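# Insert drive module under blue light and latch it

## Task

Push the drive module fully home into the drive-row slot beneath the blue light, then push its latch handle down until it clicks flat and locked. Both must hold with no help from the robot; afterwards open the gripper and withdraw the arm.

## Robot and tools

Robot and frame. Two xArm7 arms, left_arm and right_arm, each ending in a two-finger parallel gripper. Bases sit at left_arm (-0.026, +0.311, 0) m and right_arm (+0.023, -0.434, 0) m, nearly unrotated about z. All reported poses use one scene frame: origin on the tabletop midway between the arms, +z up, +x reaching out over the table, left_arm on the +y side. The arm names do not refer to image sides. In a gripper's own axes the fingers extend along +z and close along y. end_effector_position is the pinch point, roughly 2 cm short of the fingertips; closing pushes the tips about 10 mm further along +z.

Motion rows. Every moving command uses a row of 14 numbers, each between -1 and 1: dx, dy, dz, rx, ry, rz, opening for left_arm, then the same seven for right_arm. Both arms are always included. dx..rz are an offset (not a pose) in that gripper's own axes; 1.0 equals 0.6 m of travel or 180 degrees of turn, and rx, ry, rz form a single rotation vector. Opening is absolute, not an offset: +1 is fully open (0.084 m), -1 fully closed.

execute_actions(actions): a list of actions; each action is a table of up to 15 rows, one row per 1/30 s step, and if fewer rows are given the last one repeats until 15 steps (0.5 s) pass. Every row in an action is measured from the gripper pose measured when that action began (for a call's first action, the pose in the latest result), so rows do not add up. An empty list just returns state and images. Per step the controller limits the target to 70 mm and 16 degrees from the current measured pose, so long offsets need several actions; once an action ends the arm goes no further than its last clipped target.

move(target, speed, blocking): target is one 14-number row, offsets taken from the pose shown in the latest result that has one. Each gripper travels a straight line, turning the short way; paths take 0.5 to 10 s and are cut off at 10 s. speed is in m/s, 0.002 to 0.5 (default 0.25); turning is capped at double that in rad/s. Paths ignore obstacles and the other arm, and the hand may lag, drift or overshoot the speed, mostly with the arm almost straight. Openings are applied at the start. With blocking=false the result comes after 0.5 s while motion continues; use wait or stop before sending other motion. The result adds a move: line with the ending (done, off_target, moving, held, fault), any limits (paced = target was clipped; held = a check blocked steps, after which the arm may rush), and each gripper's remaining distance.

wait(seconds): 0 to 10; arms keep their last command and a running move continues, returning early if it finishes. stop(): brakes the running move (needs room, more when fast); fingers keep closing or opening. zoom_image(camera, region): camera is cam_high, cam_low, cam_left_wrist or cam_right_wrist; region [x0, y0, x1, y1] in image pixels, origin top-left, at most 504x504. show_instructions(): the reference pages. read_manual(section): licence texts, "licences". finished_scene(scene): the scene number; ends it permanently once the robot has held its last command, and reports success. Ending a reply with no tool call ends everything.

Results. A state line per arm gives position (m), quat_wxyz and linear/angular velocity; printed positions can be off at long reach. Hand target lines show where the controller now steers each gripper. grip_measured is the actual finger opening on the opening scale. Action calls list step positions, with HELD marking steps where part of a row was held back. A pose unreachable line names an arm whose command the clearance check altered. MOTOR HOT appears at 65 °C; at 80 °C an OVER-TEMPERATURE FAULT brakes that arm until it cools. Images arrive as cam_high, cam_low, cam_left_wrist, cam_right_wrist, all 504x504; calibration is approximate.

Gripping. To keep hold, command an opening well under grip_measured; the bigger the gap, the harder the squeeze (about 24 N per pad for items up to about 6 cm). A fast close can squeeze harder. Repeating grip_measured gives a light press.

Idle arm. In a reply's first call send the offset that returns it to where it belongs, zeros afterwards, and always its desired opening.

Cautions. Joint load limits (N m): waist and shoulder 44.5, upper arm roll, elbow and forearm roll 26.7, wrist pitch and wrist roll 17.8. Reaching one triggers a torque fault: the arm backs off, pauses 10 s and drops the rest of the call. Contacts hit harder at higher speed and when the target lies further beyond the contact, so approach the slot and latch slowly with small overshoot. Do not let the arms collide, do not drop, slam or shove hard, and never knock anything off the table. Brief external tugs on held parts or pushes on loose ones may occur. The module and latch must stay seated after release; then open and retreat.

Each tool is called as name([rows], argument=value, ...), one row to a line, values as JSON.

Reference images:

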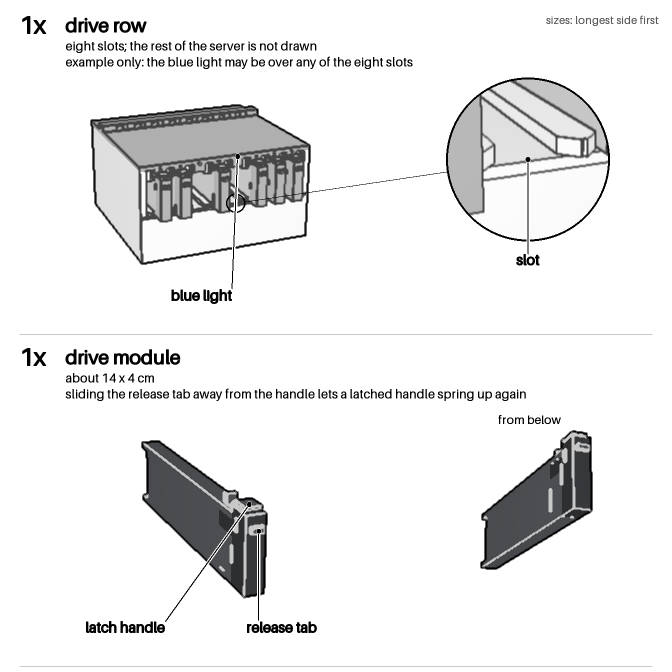

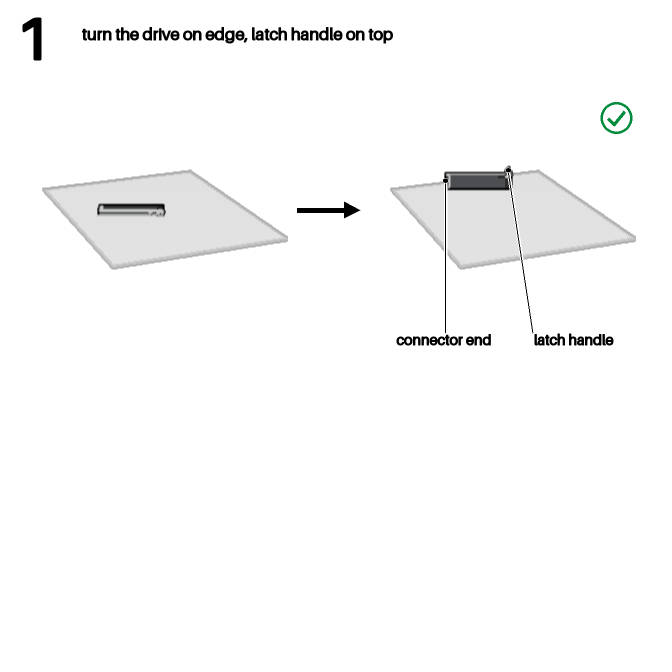

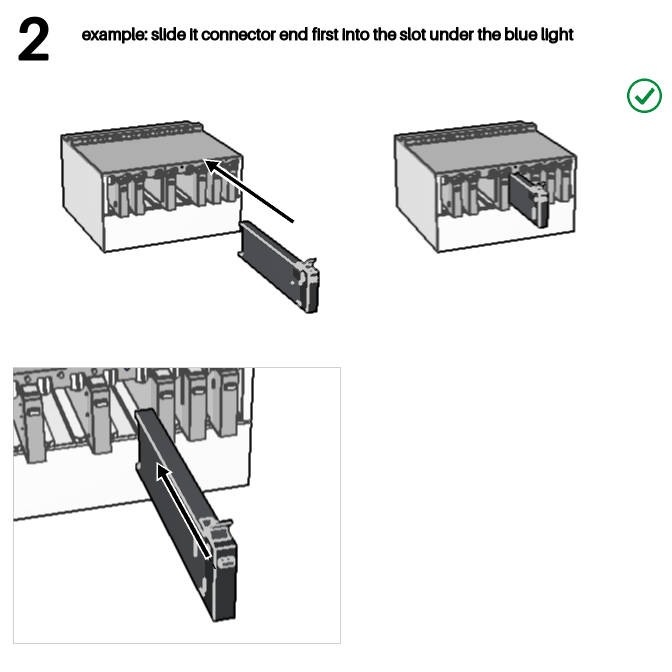

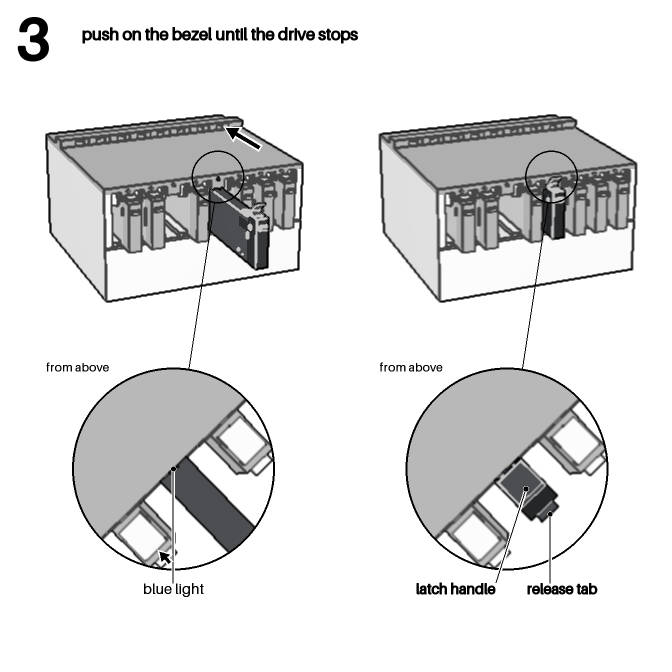

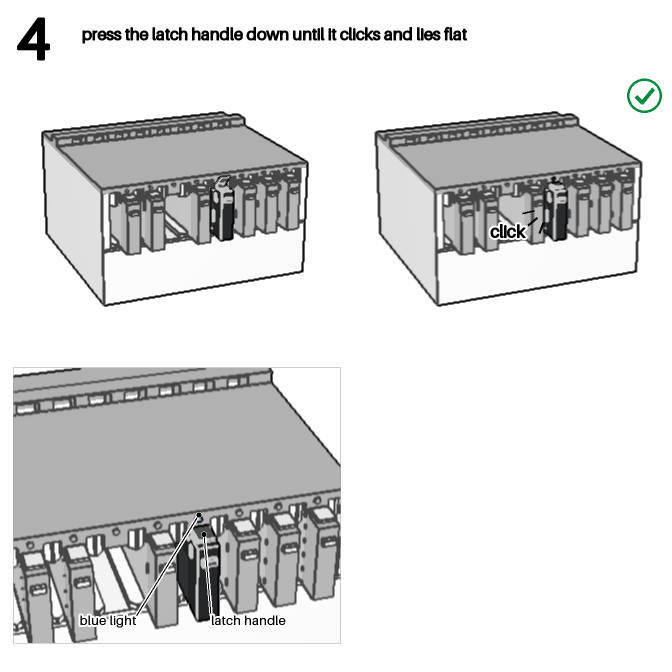

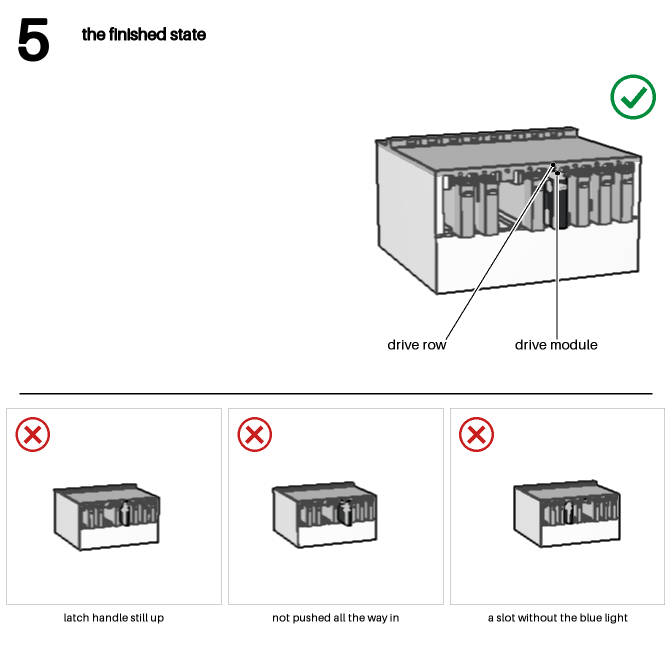

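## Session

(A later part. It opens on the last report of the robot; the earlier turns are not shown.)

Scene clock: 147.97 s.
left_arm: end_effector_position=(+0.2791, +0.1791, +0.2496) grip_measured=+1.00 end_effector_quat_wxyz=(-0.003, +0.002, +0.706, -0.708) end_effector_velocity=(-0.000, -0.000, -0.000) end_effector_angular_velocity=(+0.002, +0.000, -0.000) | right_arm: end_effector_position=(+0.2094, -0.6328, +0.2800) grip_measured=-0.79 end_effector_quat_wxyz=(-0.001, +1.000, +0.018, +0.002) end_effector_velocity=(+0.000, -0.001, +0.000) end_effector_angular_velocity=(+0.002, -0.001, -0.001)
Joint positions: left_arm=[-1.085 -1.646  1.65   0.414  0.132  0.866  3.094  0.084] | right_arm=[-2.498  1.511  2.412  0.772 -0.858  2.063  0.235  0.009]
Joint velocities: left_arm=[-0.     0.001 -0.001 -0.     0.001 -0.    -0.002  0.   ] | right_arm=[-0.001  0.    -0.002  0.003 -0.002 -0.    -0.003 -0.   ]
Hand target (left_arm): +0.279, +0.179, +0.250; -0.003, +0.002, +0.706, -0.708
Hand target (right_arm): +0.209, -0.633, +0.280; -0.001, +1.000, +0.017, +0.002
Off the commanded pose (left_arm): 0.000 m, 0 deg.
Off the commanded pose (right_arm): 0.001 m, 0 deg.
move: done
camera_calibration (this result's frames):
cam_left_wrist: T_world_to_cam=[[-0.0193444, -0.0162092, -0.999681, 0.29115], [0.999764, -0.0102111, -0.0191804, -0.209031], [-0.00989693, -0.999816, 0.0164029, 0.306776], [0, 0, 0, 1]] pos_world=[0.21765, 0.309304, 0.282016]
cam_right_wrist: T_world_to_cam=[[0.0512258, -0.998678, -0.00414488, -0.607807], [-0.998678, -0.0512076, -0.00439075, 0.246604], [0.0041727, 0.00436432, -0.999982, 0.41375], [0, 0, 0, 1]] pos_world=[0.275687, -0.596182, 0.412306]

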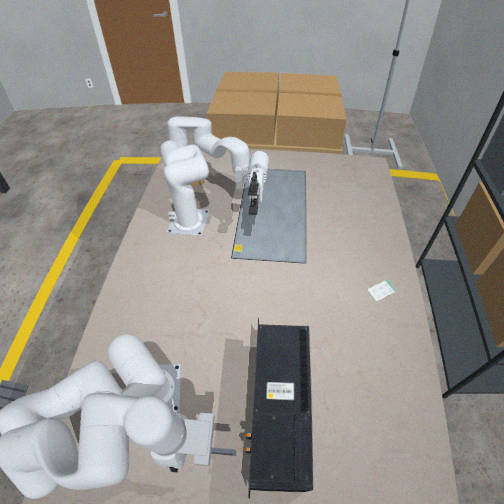

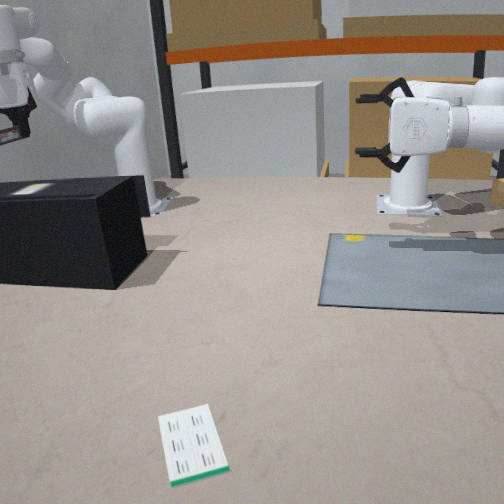

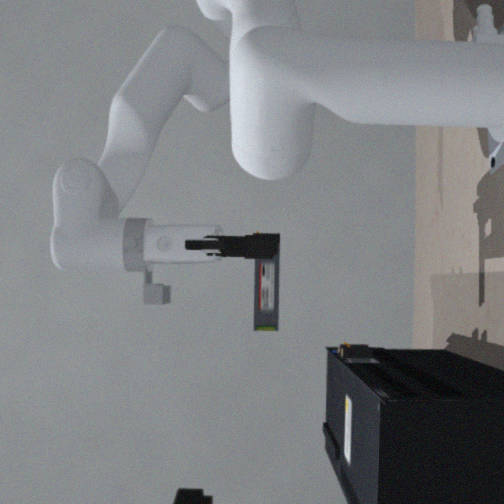

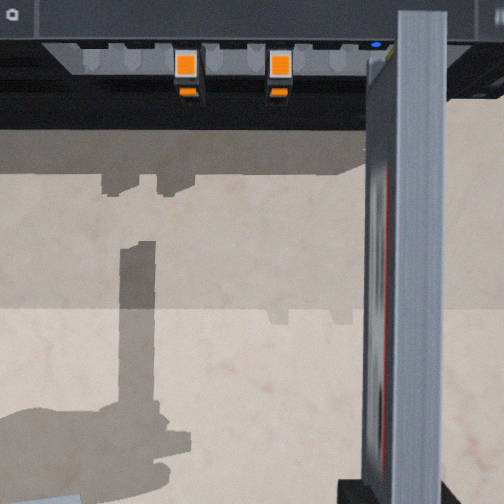

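move(target=[0,0,0,0,0,0,1,0,0.017,0.16,0,0,0,-1], speed=0.08)

zoom_image(camera="cam_left_wrist", region=[240, 200, 440, 400])

Scene clock: 159.30 s.
left_arm: end_effector_position=(+0.2791, +0.1791, +0.2496) grip_measured=+1.00 end_effector_quat_wxyz=(-0.003, +0.002, +0.706, -0.708) end_effector_velocity=(+0.000, +0.000, +0.000) end_effector_angular_velocity=(-0.000, +0.000, +0.000) | right_arm: end_effector_position=(+0.2101, -0.6427, +0.1841) grip_measured=-0.79 end_effector_quat_wxyz=(-0.001, +1.000, +0.018, +0.002) end_effector_velocity=(-0.000, -0.001, -0.001) end_effector_angular_velocity=(-0.001, +0.001, -0.001)
Joint positions: left_arm=[-1.085 -1.646  1.65   0.414  0.132  0.866  3.094  0.084] | right_arm=[-2.597  1.704  2.195  0.562 -1.089  2.001  0.196  0.009]
Joint velocities: left_arm=[-0. -0. -0.  0. -0. -0. -0.  0.] | right_arm=[-0.002 -0.    -0.002 -0.001 -0.003 -0.001 -0.001 -0.   ]
Hand target (left_arm): +0.279, +0.179, +0.250; -0.003, +0.002, +0.706, -0.708
Hand target (right_arm): +0.210, -0.643, +0.184; -0.001, +1.000, +0.018, +0.002
Off the commanded pose (left_arm): 0.000 m, 0 deg.
Off the commanded pose (right_arm): 0.000 m, 0 deg.
move: done
camera_calibration (this result's frames):
cam_left_wrist: T_world_to_cam=[[-0.0193443, -0.0162092, -0.999681, 0.29115], [0.999764, -0.0102113, -0.0191803, -0.209031], [-0.0098972, -0.999816, 0.0164029, 0.306776], [0, 0, 0, 1]] pos_world=[0.21765, 0.309304, 0.282016]
cam_right_wrist: T_world_to_cam=[[0.0517777, -0.998652, -0.00369899, -0.61828], [-0.998648, -0.0517595, -0.00486596, 0.246197], [0.00466794, 0.00394594, -0.999981, 0.317604], [0, 0, 0, 1]] pos_world=[0.276395, -0.605957, 0.316509]

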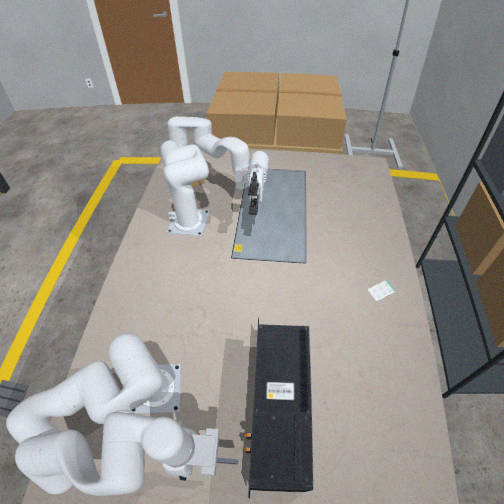

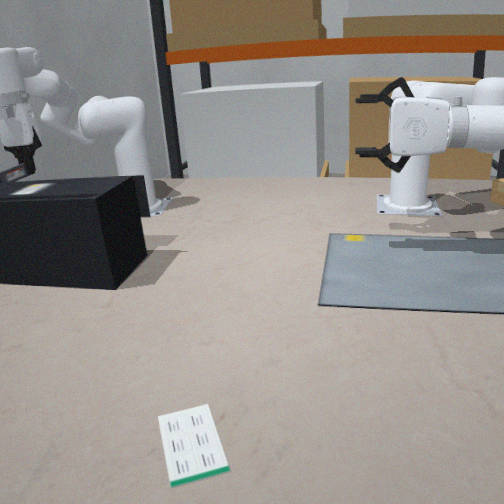

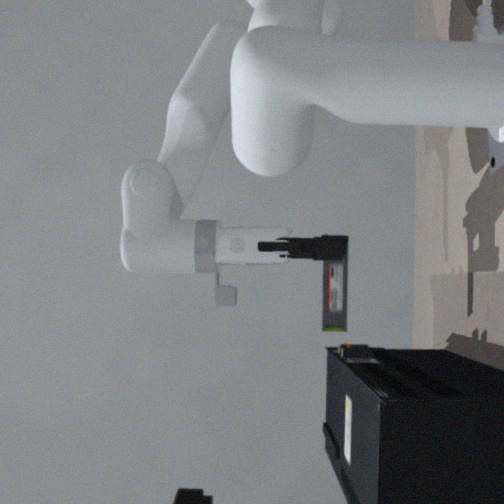

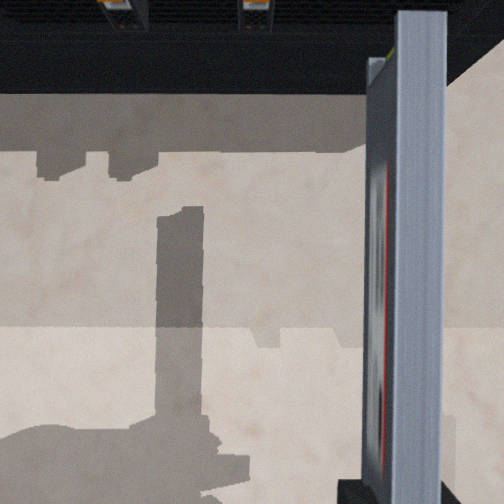

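Region (240, 200, 440, 400) of cam_left_wrist's 504x504 image, scaled by 2.520, with more detail than that image has.

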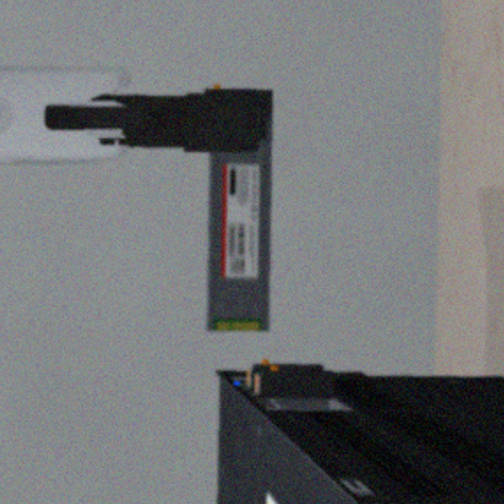

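move(target=[0,0.17,0.45,0,0,0,1,0,0,0.035,0,0,0,-1], speed=0.25)

Scene clock: 169.43 s.
left_arm: end_effector_position=(+0.2781, -0.0910, +0.1461) grip_measured=+1.00 end_effector_quat_wxyz=(-0.003, +0.001, +0.708, -0.707) end_effector_velocity=(-0.005, -0.003, -0.001) end_effector_angular_velocity=(+0.000, +0.005, -0.011) | right_arm: end_effector_position=(+0.2103, -0.6426, +0.1632) grip_measured=-0.79 end_effector_quat_wxyz=(-0.000, +1.000, +0.018, +0.002) end_effector_velocity=(-0.000, +0.000, -0.000) end_effector_angular_velocity=(+0.001, +0.001, -0.000)
Joint positions: left_arm=[-2.156 -1.796  1.936  0.536  0.298 -0.124  3.267  0.084] | right_arm=[-2.625  1.74   2.136  0.52  -1.148  1.987  0.186  0.009]
Joint velocities: left_arm=[-0.008 -0.001  0.003 -0.001 -0.002  0.001 -0.    -0.   ] | right_arm=[-0.    -0.001 -0.001 -0.     0.     0.     0.     0.   ]
Hand target (left_arm): +0.277, -0.092, +0.146; -0.004, +0.001, +0.707, -0.707
Hand target (right_arm): +0.210, -0.643, +0.163; -0.000, +1.000, +0.018, +0.002
Off the commanded pose (left_arm): 0.002 m, 0 deg.
Off the commanded pose (right_arm): 0.000 m, 0 deg.
move: done
camera_calibration (this result's frames):
cam_left_wrist: T_world_to_cam=[[-0.0214039, -0.0130157, -0.999686, 0.184077], [0.999732, -0.00905908, -0.0212869, -0.21229], [-0.00877917, -0.999874, 0.0132061, 0.0385838], [0, 0, 0, 1]] pos_world=[0.216511, 0.0390516, 0.17899]
cam_right_wrist: T_world_to_cam=[[0.0518999, -0.998646, -0.0036018, -0.618335], [-0.998641, -0.0518817, -0.00495918, 0.246137], [0.0047656, 0.00385429, -0.999981, 0.296557], [0, 0, 0, 1]] pos_world=[0.27648, -0.605871, 0.295545]

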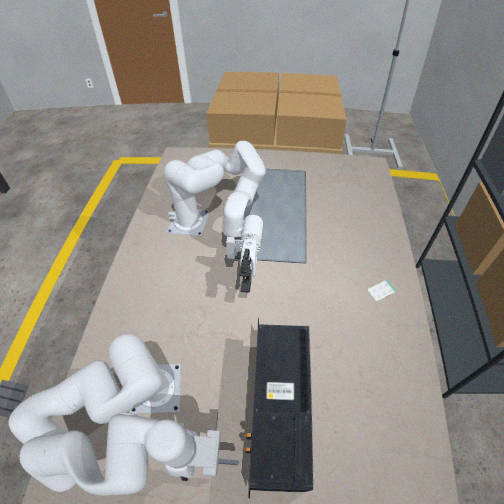

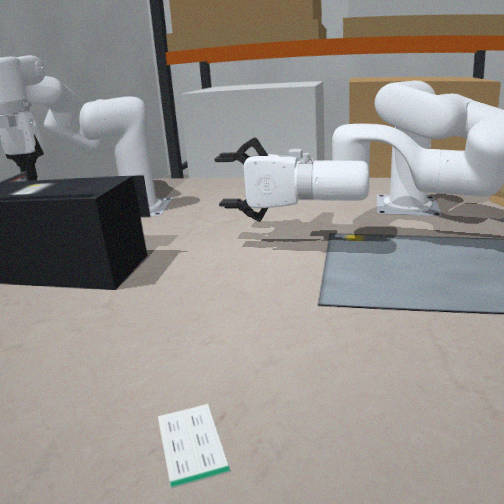

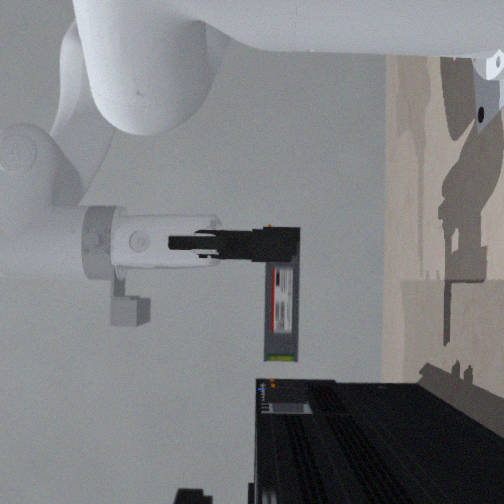

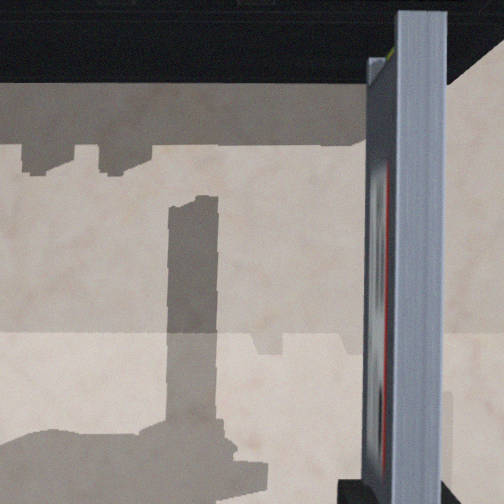

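zoom_image(camera="cam_left_wrist", region=[230, 320, 350, 420])

Region (230, 320, 350, 420) of cam_left_wrist's 504x504 image, scaled by 4.200, with more detail than that image has.

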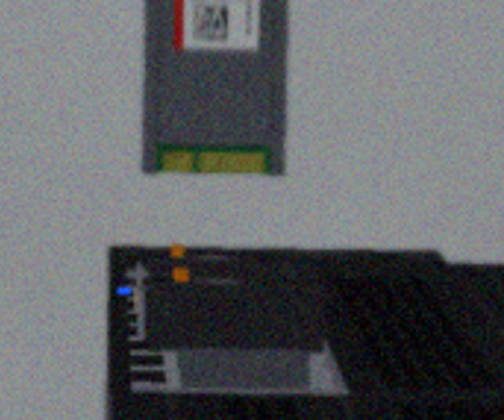

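move(target=[0,0,0,0,0,0,1,0.06,0,-0.002,0,0,0,-1], speed=0.02)

zoom_image(camera="cam_high", region=[200, 420, 300, 500])

Scene clock: 180.90 s.
left_arm: end_effector_position=(+0.2781, -0.0910, +0.1461) grip_measured=+1.00 end_effector_quat_wxyz=(-0.003, +0.001, +0.708, -0.707) end_effector_velocity=(-0.000, -0.000, -0.000) end_effector_angular_velocity=(+0.000, +0.001, -0.001) | right_arm: end_effector_position=(+0.2449, -0.6416, +0.1639) grip_measured=-0.79 end_effector_quat_wxyz=(-0.000, +1.000, +0.018, -0.000) end_effector_velocity=(+0.002, +0.000, +0.001) end_effector_angular_velocity=(+0.000, -0.006, +0.002)
Joint positions: left_arm=[-2.156 -1.796  1.936  0.536  0.298 -0.124  3.267  0.084] | right_arm=[-2.498  1.681  2.1    0.588 -1.177  1.95   0.25   0.009]
Joint velocities: left_arm=[ 0.    -0.     0.001 -0.    -0.     0.     0.     0.   ] | right_arm=[ 0.012  0.015  0.005  0.003 -0.007  0.011  0.004  0.   ]
Hand target (left_arm): +0.278, -0.091, +0.146; -0.003, +0.001, +0.708, -0.707
Hand target (right_arm): +0.246, -0.641, +0.164; -0.000, +1.000, +0.018, +0.002
Off the commanded pose (left_arm): 0.000 m, 0 deg.
Off the commanded pose (right_arm): 0.001 m, 0 deg.
move: done
camera_calibration (this result's frames):
cam_left_wrist: T_world_to_cam=[[-0.0214049, -0.0130162, -0.999686, 0.184077], [0.999732, -0.00906394, -0.0212879, -0.212288], [-0.008784, -0.999874, 0.0132068, 0.0385839], [0, 0, 0, 1]] pos_world=[0.21651, 0.0390509, 0.17899]
cam_right_wrist: T_world_to_cam=[[0.0517726, -0.998655, -0.00286069, -0.619171], [-0.998659, -0.0517736, 0.000306809, 0.280049], [-0.000454505, 0.00284096, -0.999996, 0.297719], [0, 0, 0, 1]] pos_world=[0.311865, -0.604685, 0.29586]

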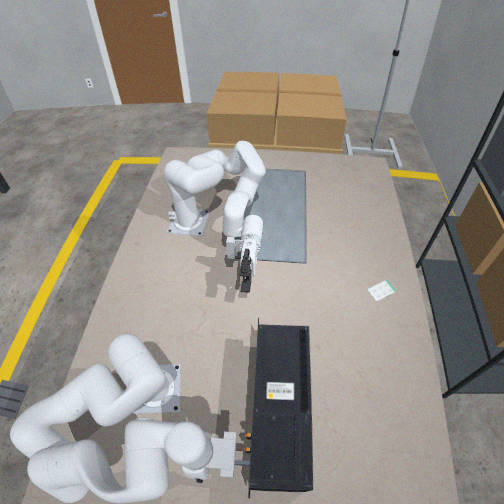

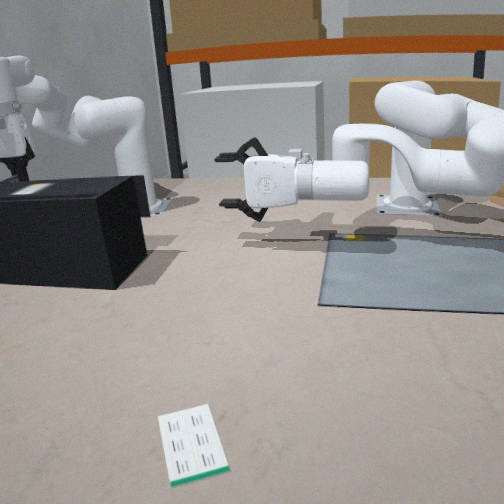

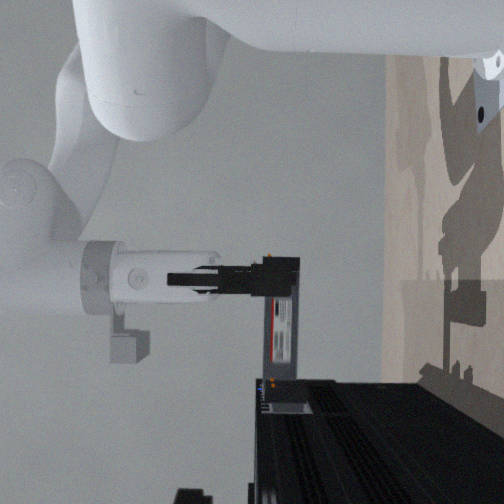

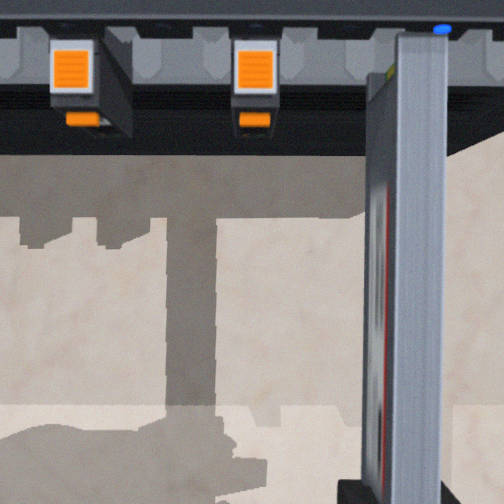

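Region (200, 420, 300, 500) of cam_high's 504x504 image, scaled by 5.040, with more detail than that image has; it fills the top 403 rows of this view, and the rest is white.

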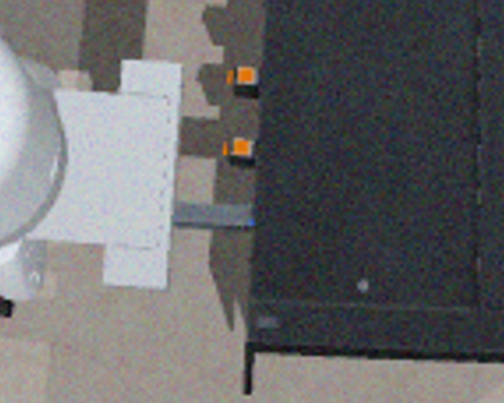

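move(target=[0,0,0,0,0,0,1,0.09,0,0,0,0,0,-1], speed=0.03)

Scene clock: 188.00 s.
left_arm: end_effector_position=(+0.2781, -0.0910, +0.1461) grip_measured=+1.00 end_effector_quat_wxyz=(-0.003, +0.001, +0.708, -0.707) end_effector_velocity=(-0.000, -0.000, +0.000) end_effector_angular_velocity=(-0.000, -0.002, -0.000) | right_arm: end_effector_position=(+0.2979, -0.6398, +0.1632) grip_measured=-0.79 end_effector_quat_wxyz=(+0.001, +1.000, +0.018, -0.003) end_effector_velocity=(+0.000, -0.001, +0.000) end_effector_angular_velocity=(+0.000, -0.002, -0.002)
Joint positions: left_arm=[-2.156 -1.796  1.936  0.536  0.298 -0.124  3.267  0.084] | right_arm=[-2.303  1.631  2.048  0.706 -1.234  1.926  0.326  0.009]
Joint velocities: left_arm=[-0.     0.    -0.    -0.     0.002 -0.    -0.     0.   ] | right_arm=[ 0.007  0.015  0.004  0.002 -0.007  0.012  0.005 -0.   ]
Hand target (left_arm): +0.278, -0.091, +0.146; -0.003, +0.001, +0.708, -0.707
Hand target (right_arm): +0.299, -0.640, +0.164; +0.000, +1.000, +0.018, -0.001
Off the commanded pose (left_arm): 0.000 m, 0 deg.
Off the commanded pose (right_arm): 0.001 m, 0 deg.
move: done
camera_calibration (this result's frames):
cam_left_wrist: T_world_to_cam=[[-0.0214049, -0.0130165, -0.999686, 0.184077], [0.999732, -0.00906397, -0.0212879, -0.212288], [-0.00878403, -0.999874, 0.013207, 0.0385839], [0, 0, 0, 1]] pos_world=[0.21651, 0.0390509, 0.17899]
cam_right_wrist: T_world_to_cam=[[0.0519421, -0.998648, -0.00188842, -0.62038], [-0.998639, -0.0519504, 0.00467601, 0.332243], [-0.00476779, 0.00164297, -0.999987, 0.297565], [0, 0, 0, 1]] pos_world=[0.365433, -0.60277, 0.294836]

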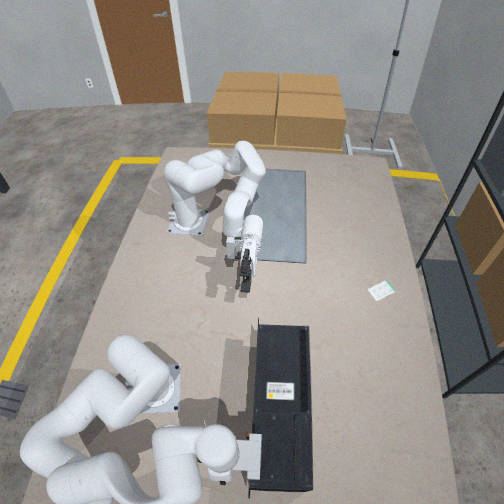

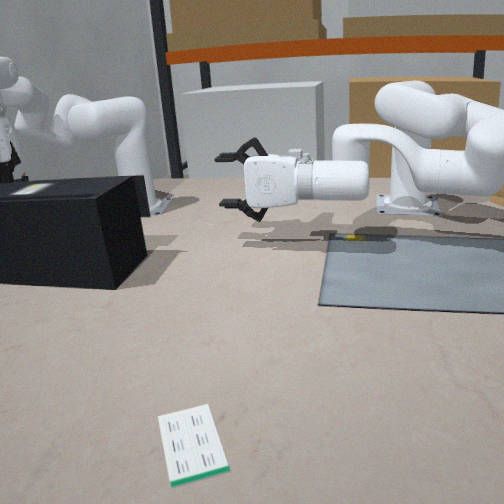

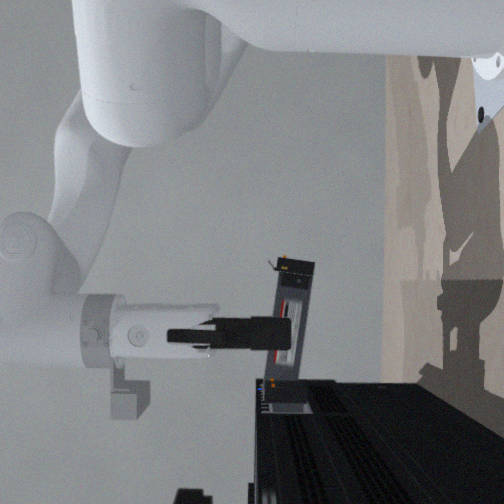

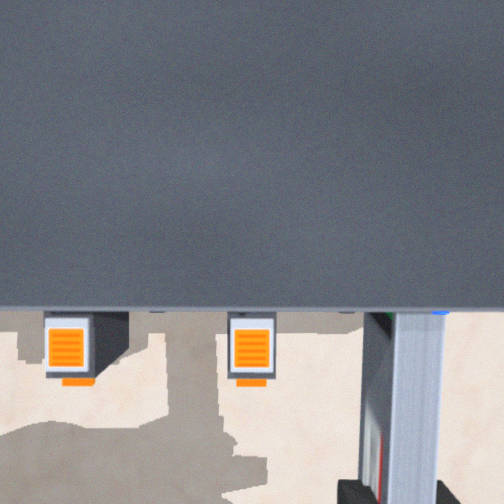

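zoom_image(camera="cam_left_wrist", region=[230, 230, 370, 420])

Region (230, 230, 370, 420) of cam_left_wrist's 504x504 image, scaled by 2.653, with more detail than that image has; it fills the left 371 columns of this view, and the rest is white.

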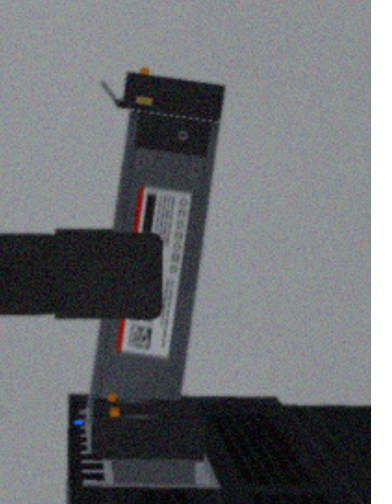

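move(target=[0,0,0,0,0,0,1,-0.025,0,0,0,-0.05,0,-1], speed=0.03)

zoom_image(camera="cam_left_wrist", region=[230, 230, 370, 420])

Scene clock: 200.90 s.
left_arm: end_effector_position=(+0.2781, -0.0910, +0.1461) grip_measured=+1.00 end_effector_quat_wxyz=(-0.003, +0.001, +0.708, -0.707) end_effector_velocity=(+0.000, +0.000, +0.000) end_effector_angular_velocity=(+0.001, +0.000, +0.000) | right_arm: end_effector_position=(+0.2829, -0.6404, +0.1632) grip_measured=-0.79 end_effector_quat_wxyz=(+0.002, +0.997, +0.018, -0.081) end_effector_velocity=(-0.000, -0.001, +0.000) end_effector_angular_velocity=(-0.001, -0.001, -0.002)
Joint positions: left_arm=[-2.156 -1.796  1.936  0.536  0.298 -0.124  3.267  0.084] | right_arm=[-2.24   1.537  2.024  0.78  -1.157  2.011  0.35   0.009]
Joint velocities: left_arm=[ 0.     0.001 -0.    -0.     0.     0.    -0.001 -0.   ] | right_arm=[-0.001  0.001  0.001  0.001 -0.001  0.001  0.    -0.   ]
Hand target (left_arm): +0.278, -0.091, +0.146; -0.003, +0.001, +0.708, -0.707
Hand target (right_arm): +0.283, -0.640, +0.163; +0.002, +0.997, +0.018, -0.081
Off the commanded pose (left_arm): 0.000 m, 0 deg.
Off the commanded pose (right_arm): 0.000 m, 0 deg.
move: done
camera_calibration (this result's frames):
cam_left_wrist: T_world_to_cam=[[-0.0214048, -0.0130166, -0.999686, 0.184077], [0.999732, -0.00906381, -0.0212878, -0.212288], [-0.00878387, -0.999874, 0.0132071, 0.0385838], [0, 0, 0, 1]] pos_world=[0.21651, 0.0390509, 0.17899]
cam_right_wrist: T_world_to_cam=[[0.0511132, -0.998684, -0.0043203, -0.619593], [-0.985602, -0.0511409, 0.16116, 0.288476], [-0.161169, -0.00397931, -0.986919, 0.336004], [0, 0, 0, 1]] pos_world=[0.370146, -0.602687, 0.282441]

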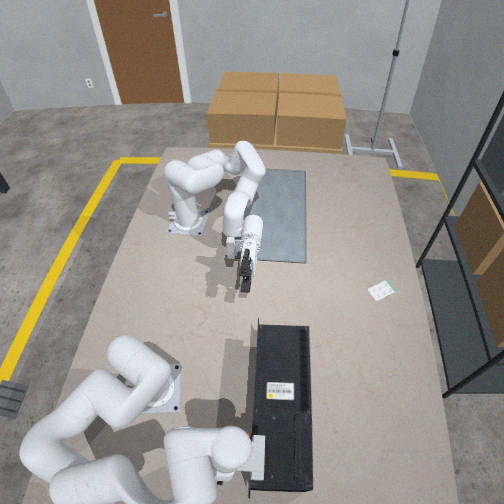

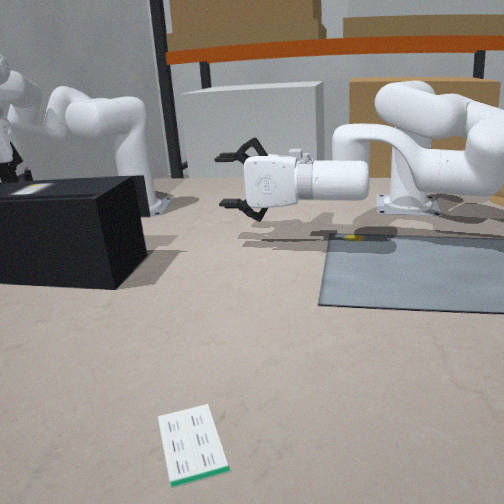

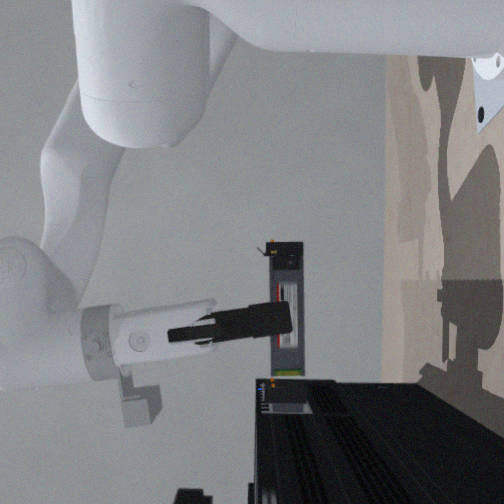

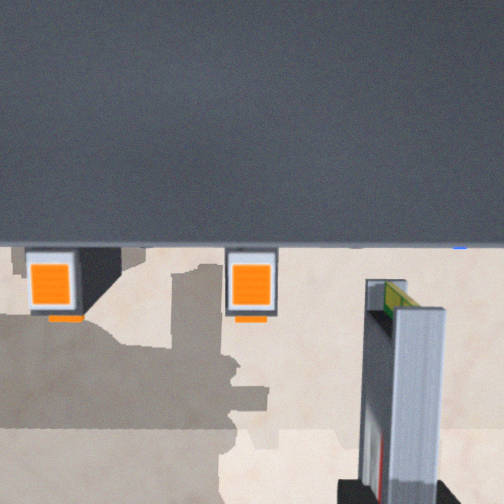

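Region (230, 230, 370, 420) of cam_left_wrist's 504x504 image, scaled by 2.653, with more detail than that image has; it fills the left 371 columns of this view, and the rest is white.

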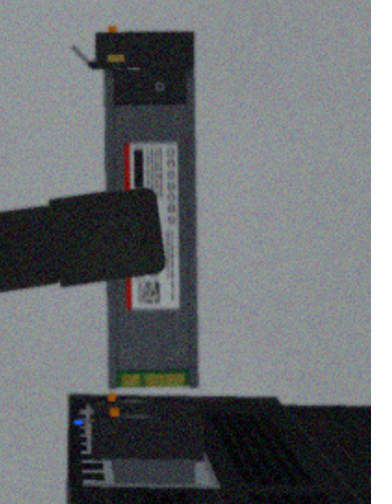

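move(target=[0,0,0,0,0,0,1,0.033,0.003,-0.0053,0,0,0,-1], speed=0.015)

zoom_image(camera="cam_left_wrist", region=[230, 230, 370, 420])

Scene clock: 216.80 s.
left_arm: end_effector_position=(+0.2781, -0.0910, +0.1461) grip_measured=+1.00 end_effector_quat_wxyz=(-0.003, +0.001, +0.708, -0.707) end_effector_velocity=(+0.000, -0.000, +0.000) end_effector_angular_velocity=(+0.000, -0.003, +0.000) | right_arm: end_effector_position=(+0.3021, -0.6415, +0.1628) grip_measured=-0.79 end_effector_quat_wxyz=(+0.002, +0.996, +0.018, -0.083) end_effector_velocity=(+0.000, -0.000, +0.000) end_effector_angular_velocity=(-0.000, +0.000, +0.001)
Joint positions: left_arm=[-2.156 -1.796  1.936  0.536  0.298 -0.124  3.267  0.084] | right_arm=[-2.176  1.516  2.001  0.833 -1.173  2.002  0.359  0.009]
Joint velocities: left_arm=[-0.     0.001 -0.    -0.     0.001 -0.001  0.001 -0.   ] | right_arm=[ 0.004  0.007  0.002  0.002 -0.003  0.007  0.002  0.   ]
Hand target (left_arm): +0.278, -0.091, +0.146; -0.003, +0.001, +0.708, -0.707
Hand target (right_arm): +0.303, -0.642, +0.163; +0.002, +0.997, +0.018, -0.081
Off the commanded pose (left_arm): 0.000 m, 0 deg.
Off the commanded pose (right_arm): 0.001 m, 0 deg.
move: done
camera_calibration (this result's frames):
cam_left_wrist: T_world_to_cam=[[-0.0214047, -0.0130166, -0.999686, 0.184077], [0.999732, -0.00906384, -0.0212877, -0.212288], [-0.0087839, -0.999874, 0.0132072, 0.0385838], [0, 0, 0, 1]] pos_world=[0.21651, 0.0390509, 0.17899]
cam_right_wrist: T_world_to_cam=[[0.0517448, -0.998653, -0.0038254, -0.621901], [-0.985065, -0.0516699, 0.164247, 0.306422], [-0.164223, -0.00473065, -0.986412, 0.339121], [0, 0, 0, 1]] pos_world=[0.389717, -0.603626, 0.281805]

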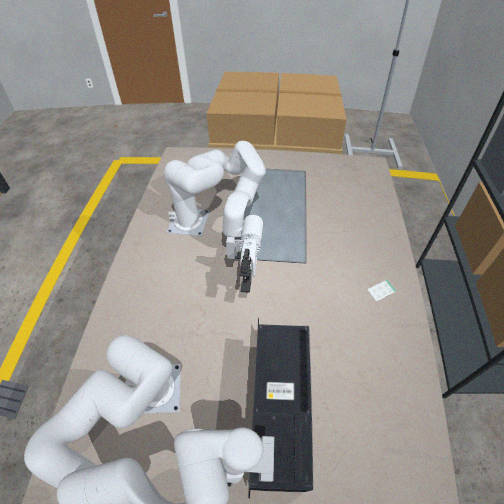

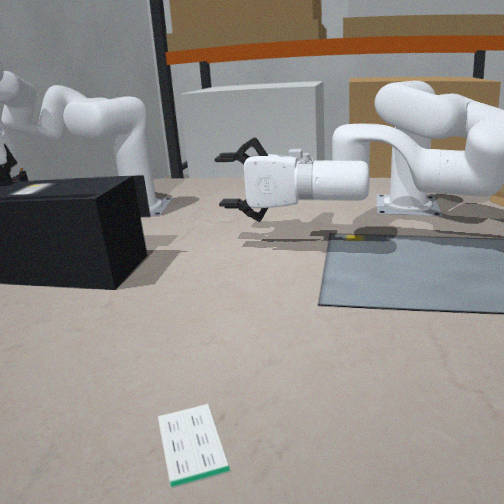

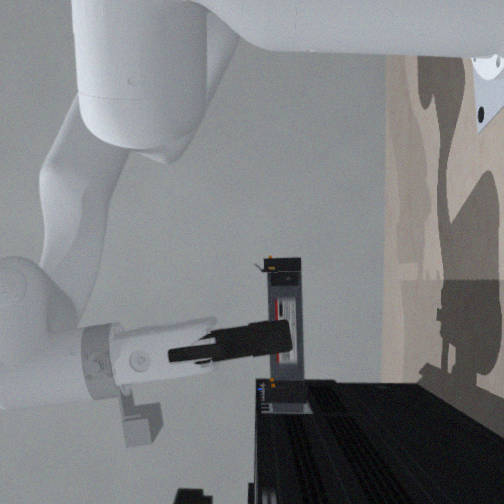

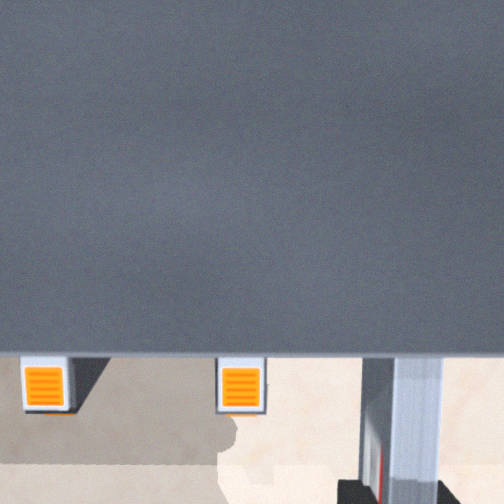

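Region (230, 230, 370, 420) of cam_left_wrist's 504x504 image, scaled by 2.653, with more detail than that image has; it fills the left 371 columns of this view, and the rest is white.

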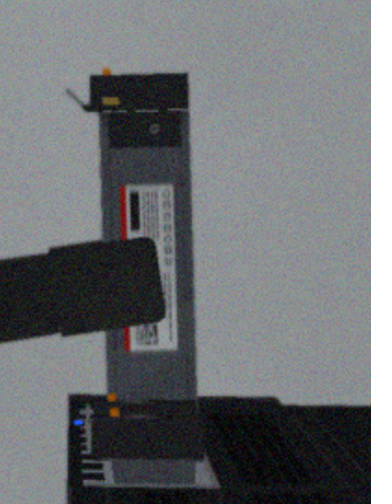

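move(target=[0,0,0,0,0,0,1,0.017,0,-0.005,0,0,0,-1], speed=0.01)

zoom_image(camera="cam_left_wrist", region=[230, 230, 370, 420])

Scene clock: 221.47 s.
left_arm: end_effector_position=(+0.2781, -0.0910, +0.1461) grip_measured=+1.00 end_effector_quat_wxyz=(-0.003, +0.001, +0.708, -0.707) end_effector_velocity=(+0.000, +0.000, -0.000) end_effector_angular_velocity=(-0.001, +0.001, +0.000) | right_arm: end_effector_position=(+0.3127, -0.6412, +0.1642) grip_measured=-0.79 end_effector_quat_wxyz=(+0.002, +0.996, +0.018, -0.082) end_effector_velocity=(+0.000, -0.000, +0.000) end_effector_angular_velocity=(-0.000, -0.000, +0.000)
Joint positions: left_arm=[-2.156 -1.796  1.936  0.536  0.298 -0.124  3.267  0.084] | right_arm=[-2.141  1.505  1.993  0.863 -1.177  1.997  0.366  0.009]
Joint velocities: left_arm=[ 0.    -0.001  0.     0.    -0.001  0.     0.001  0.   ] | right_arm=[ 0.001 -0.001 -0.     0.001 -0.    -0.    -0.    -0.   ]
Hand target (left_arm): +0.278, -0.091, +0.146; -0.003, +0.001, +0.708, -0.707
Hand target (right_arm): +0.313, -0.641, +0.164; +0.002, +0.996, +0.018, -0.083
Off the commanded pose (left_arm): 0.000 m, 0 deg.
Off the commanded pose (right_arm): 0.000 m, 0 deg.
move: done
camera_calibration (this result's frames):
cam_left_wrist: T_world_to_cam=[[-0.0214048, -0.0130166, -0.999686, 0.184077], [0.999732, -0.00906367, -0.0212878, -0.212288], [-0.00878373, -0.999874, 0.0132071, 0.0385838], [0, 0, 0, 1]] pos_world=[0.21651, 0.0390509, 0.17899]
cam_right_wrist: T_world_to_cam=[[0.0515989, -0.998661, -0.00369806, -0.622081], [-0.985114, -0.0515063, 0.164003, 0.316822], [-0.163973, -0.00481934, -0.986453, 0.342046], [0, 0, 0, 1]] pos_world=[0.400291, -0.603281, 0.283153]

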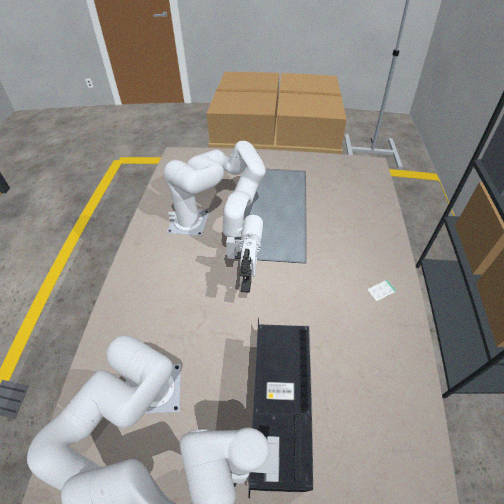

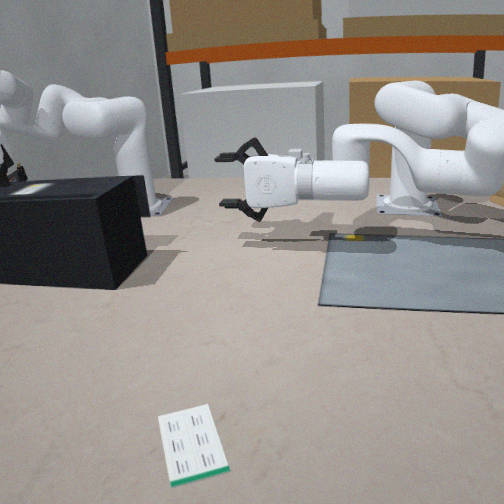

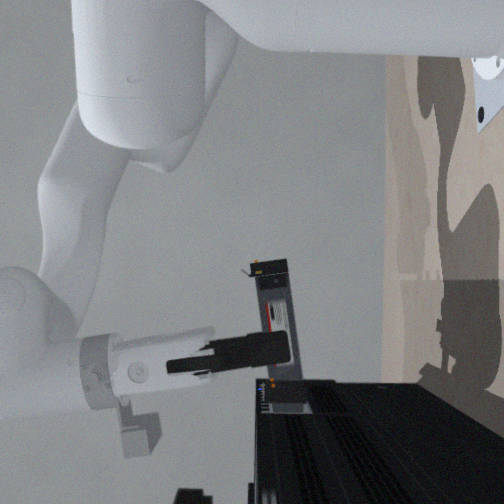

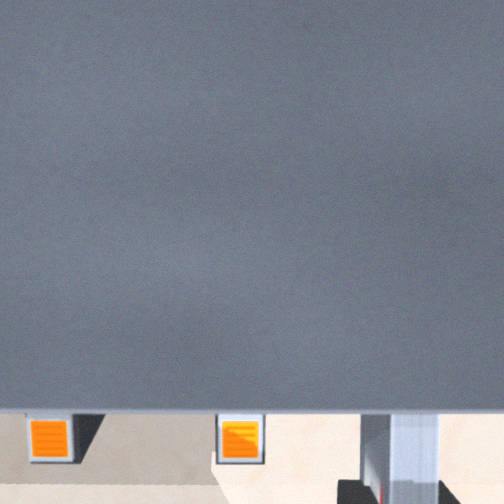

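Region (230, 230, 370, 420) of cam_left_wrist's 504x504 image, scaled by 2.653, with more detail than that image has; it fills the left 371 columns of this view, and the rest is white.

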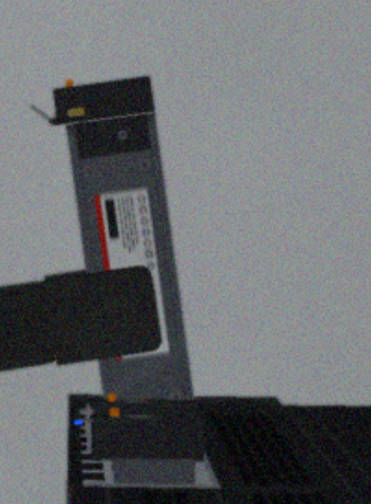

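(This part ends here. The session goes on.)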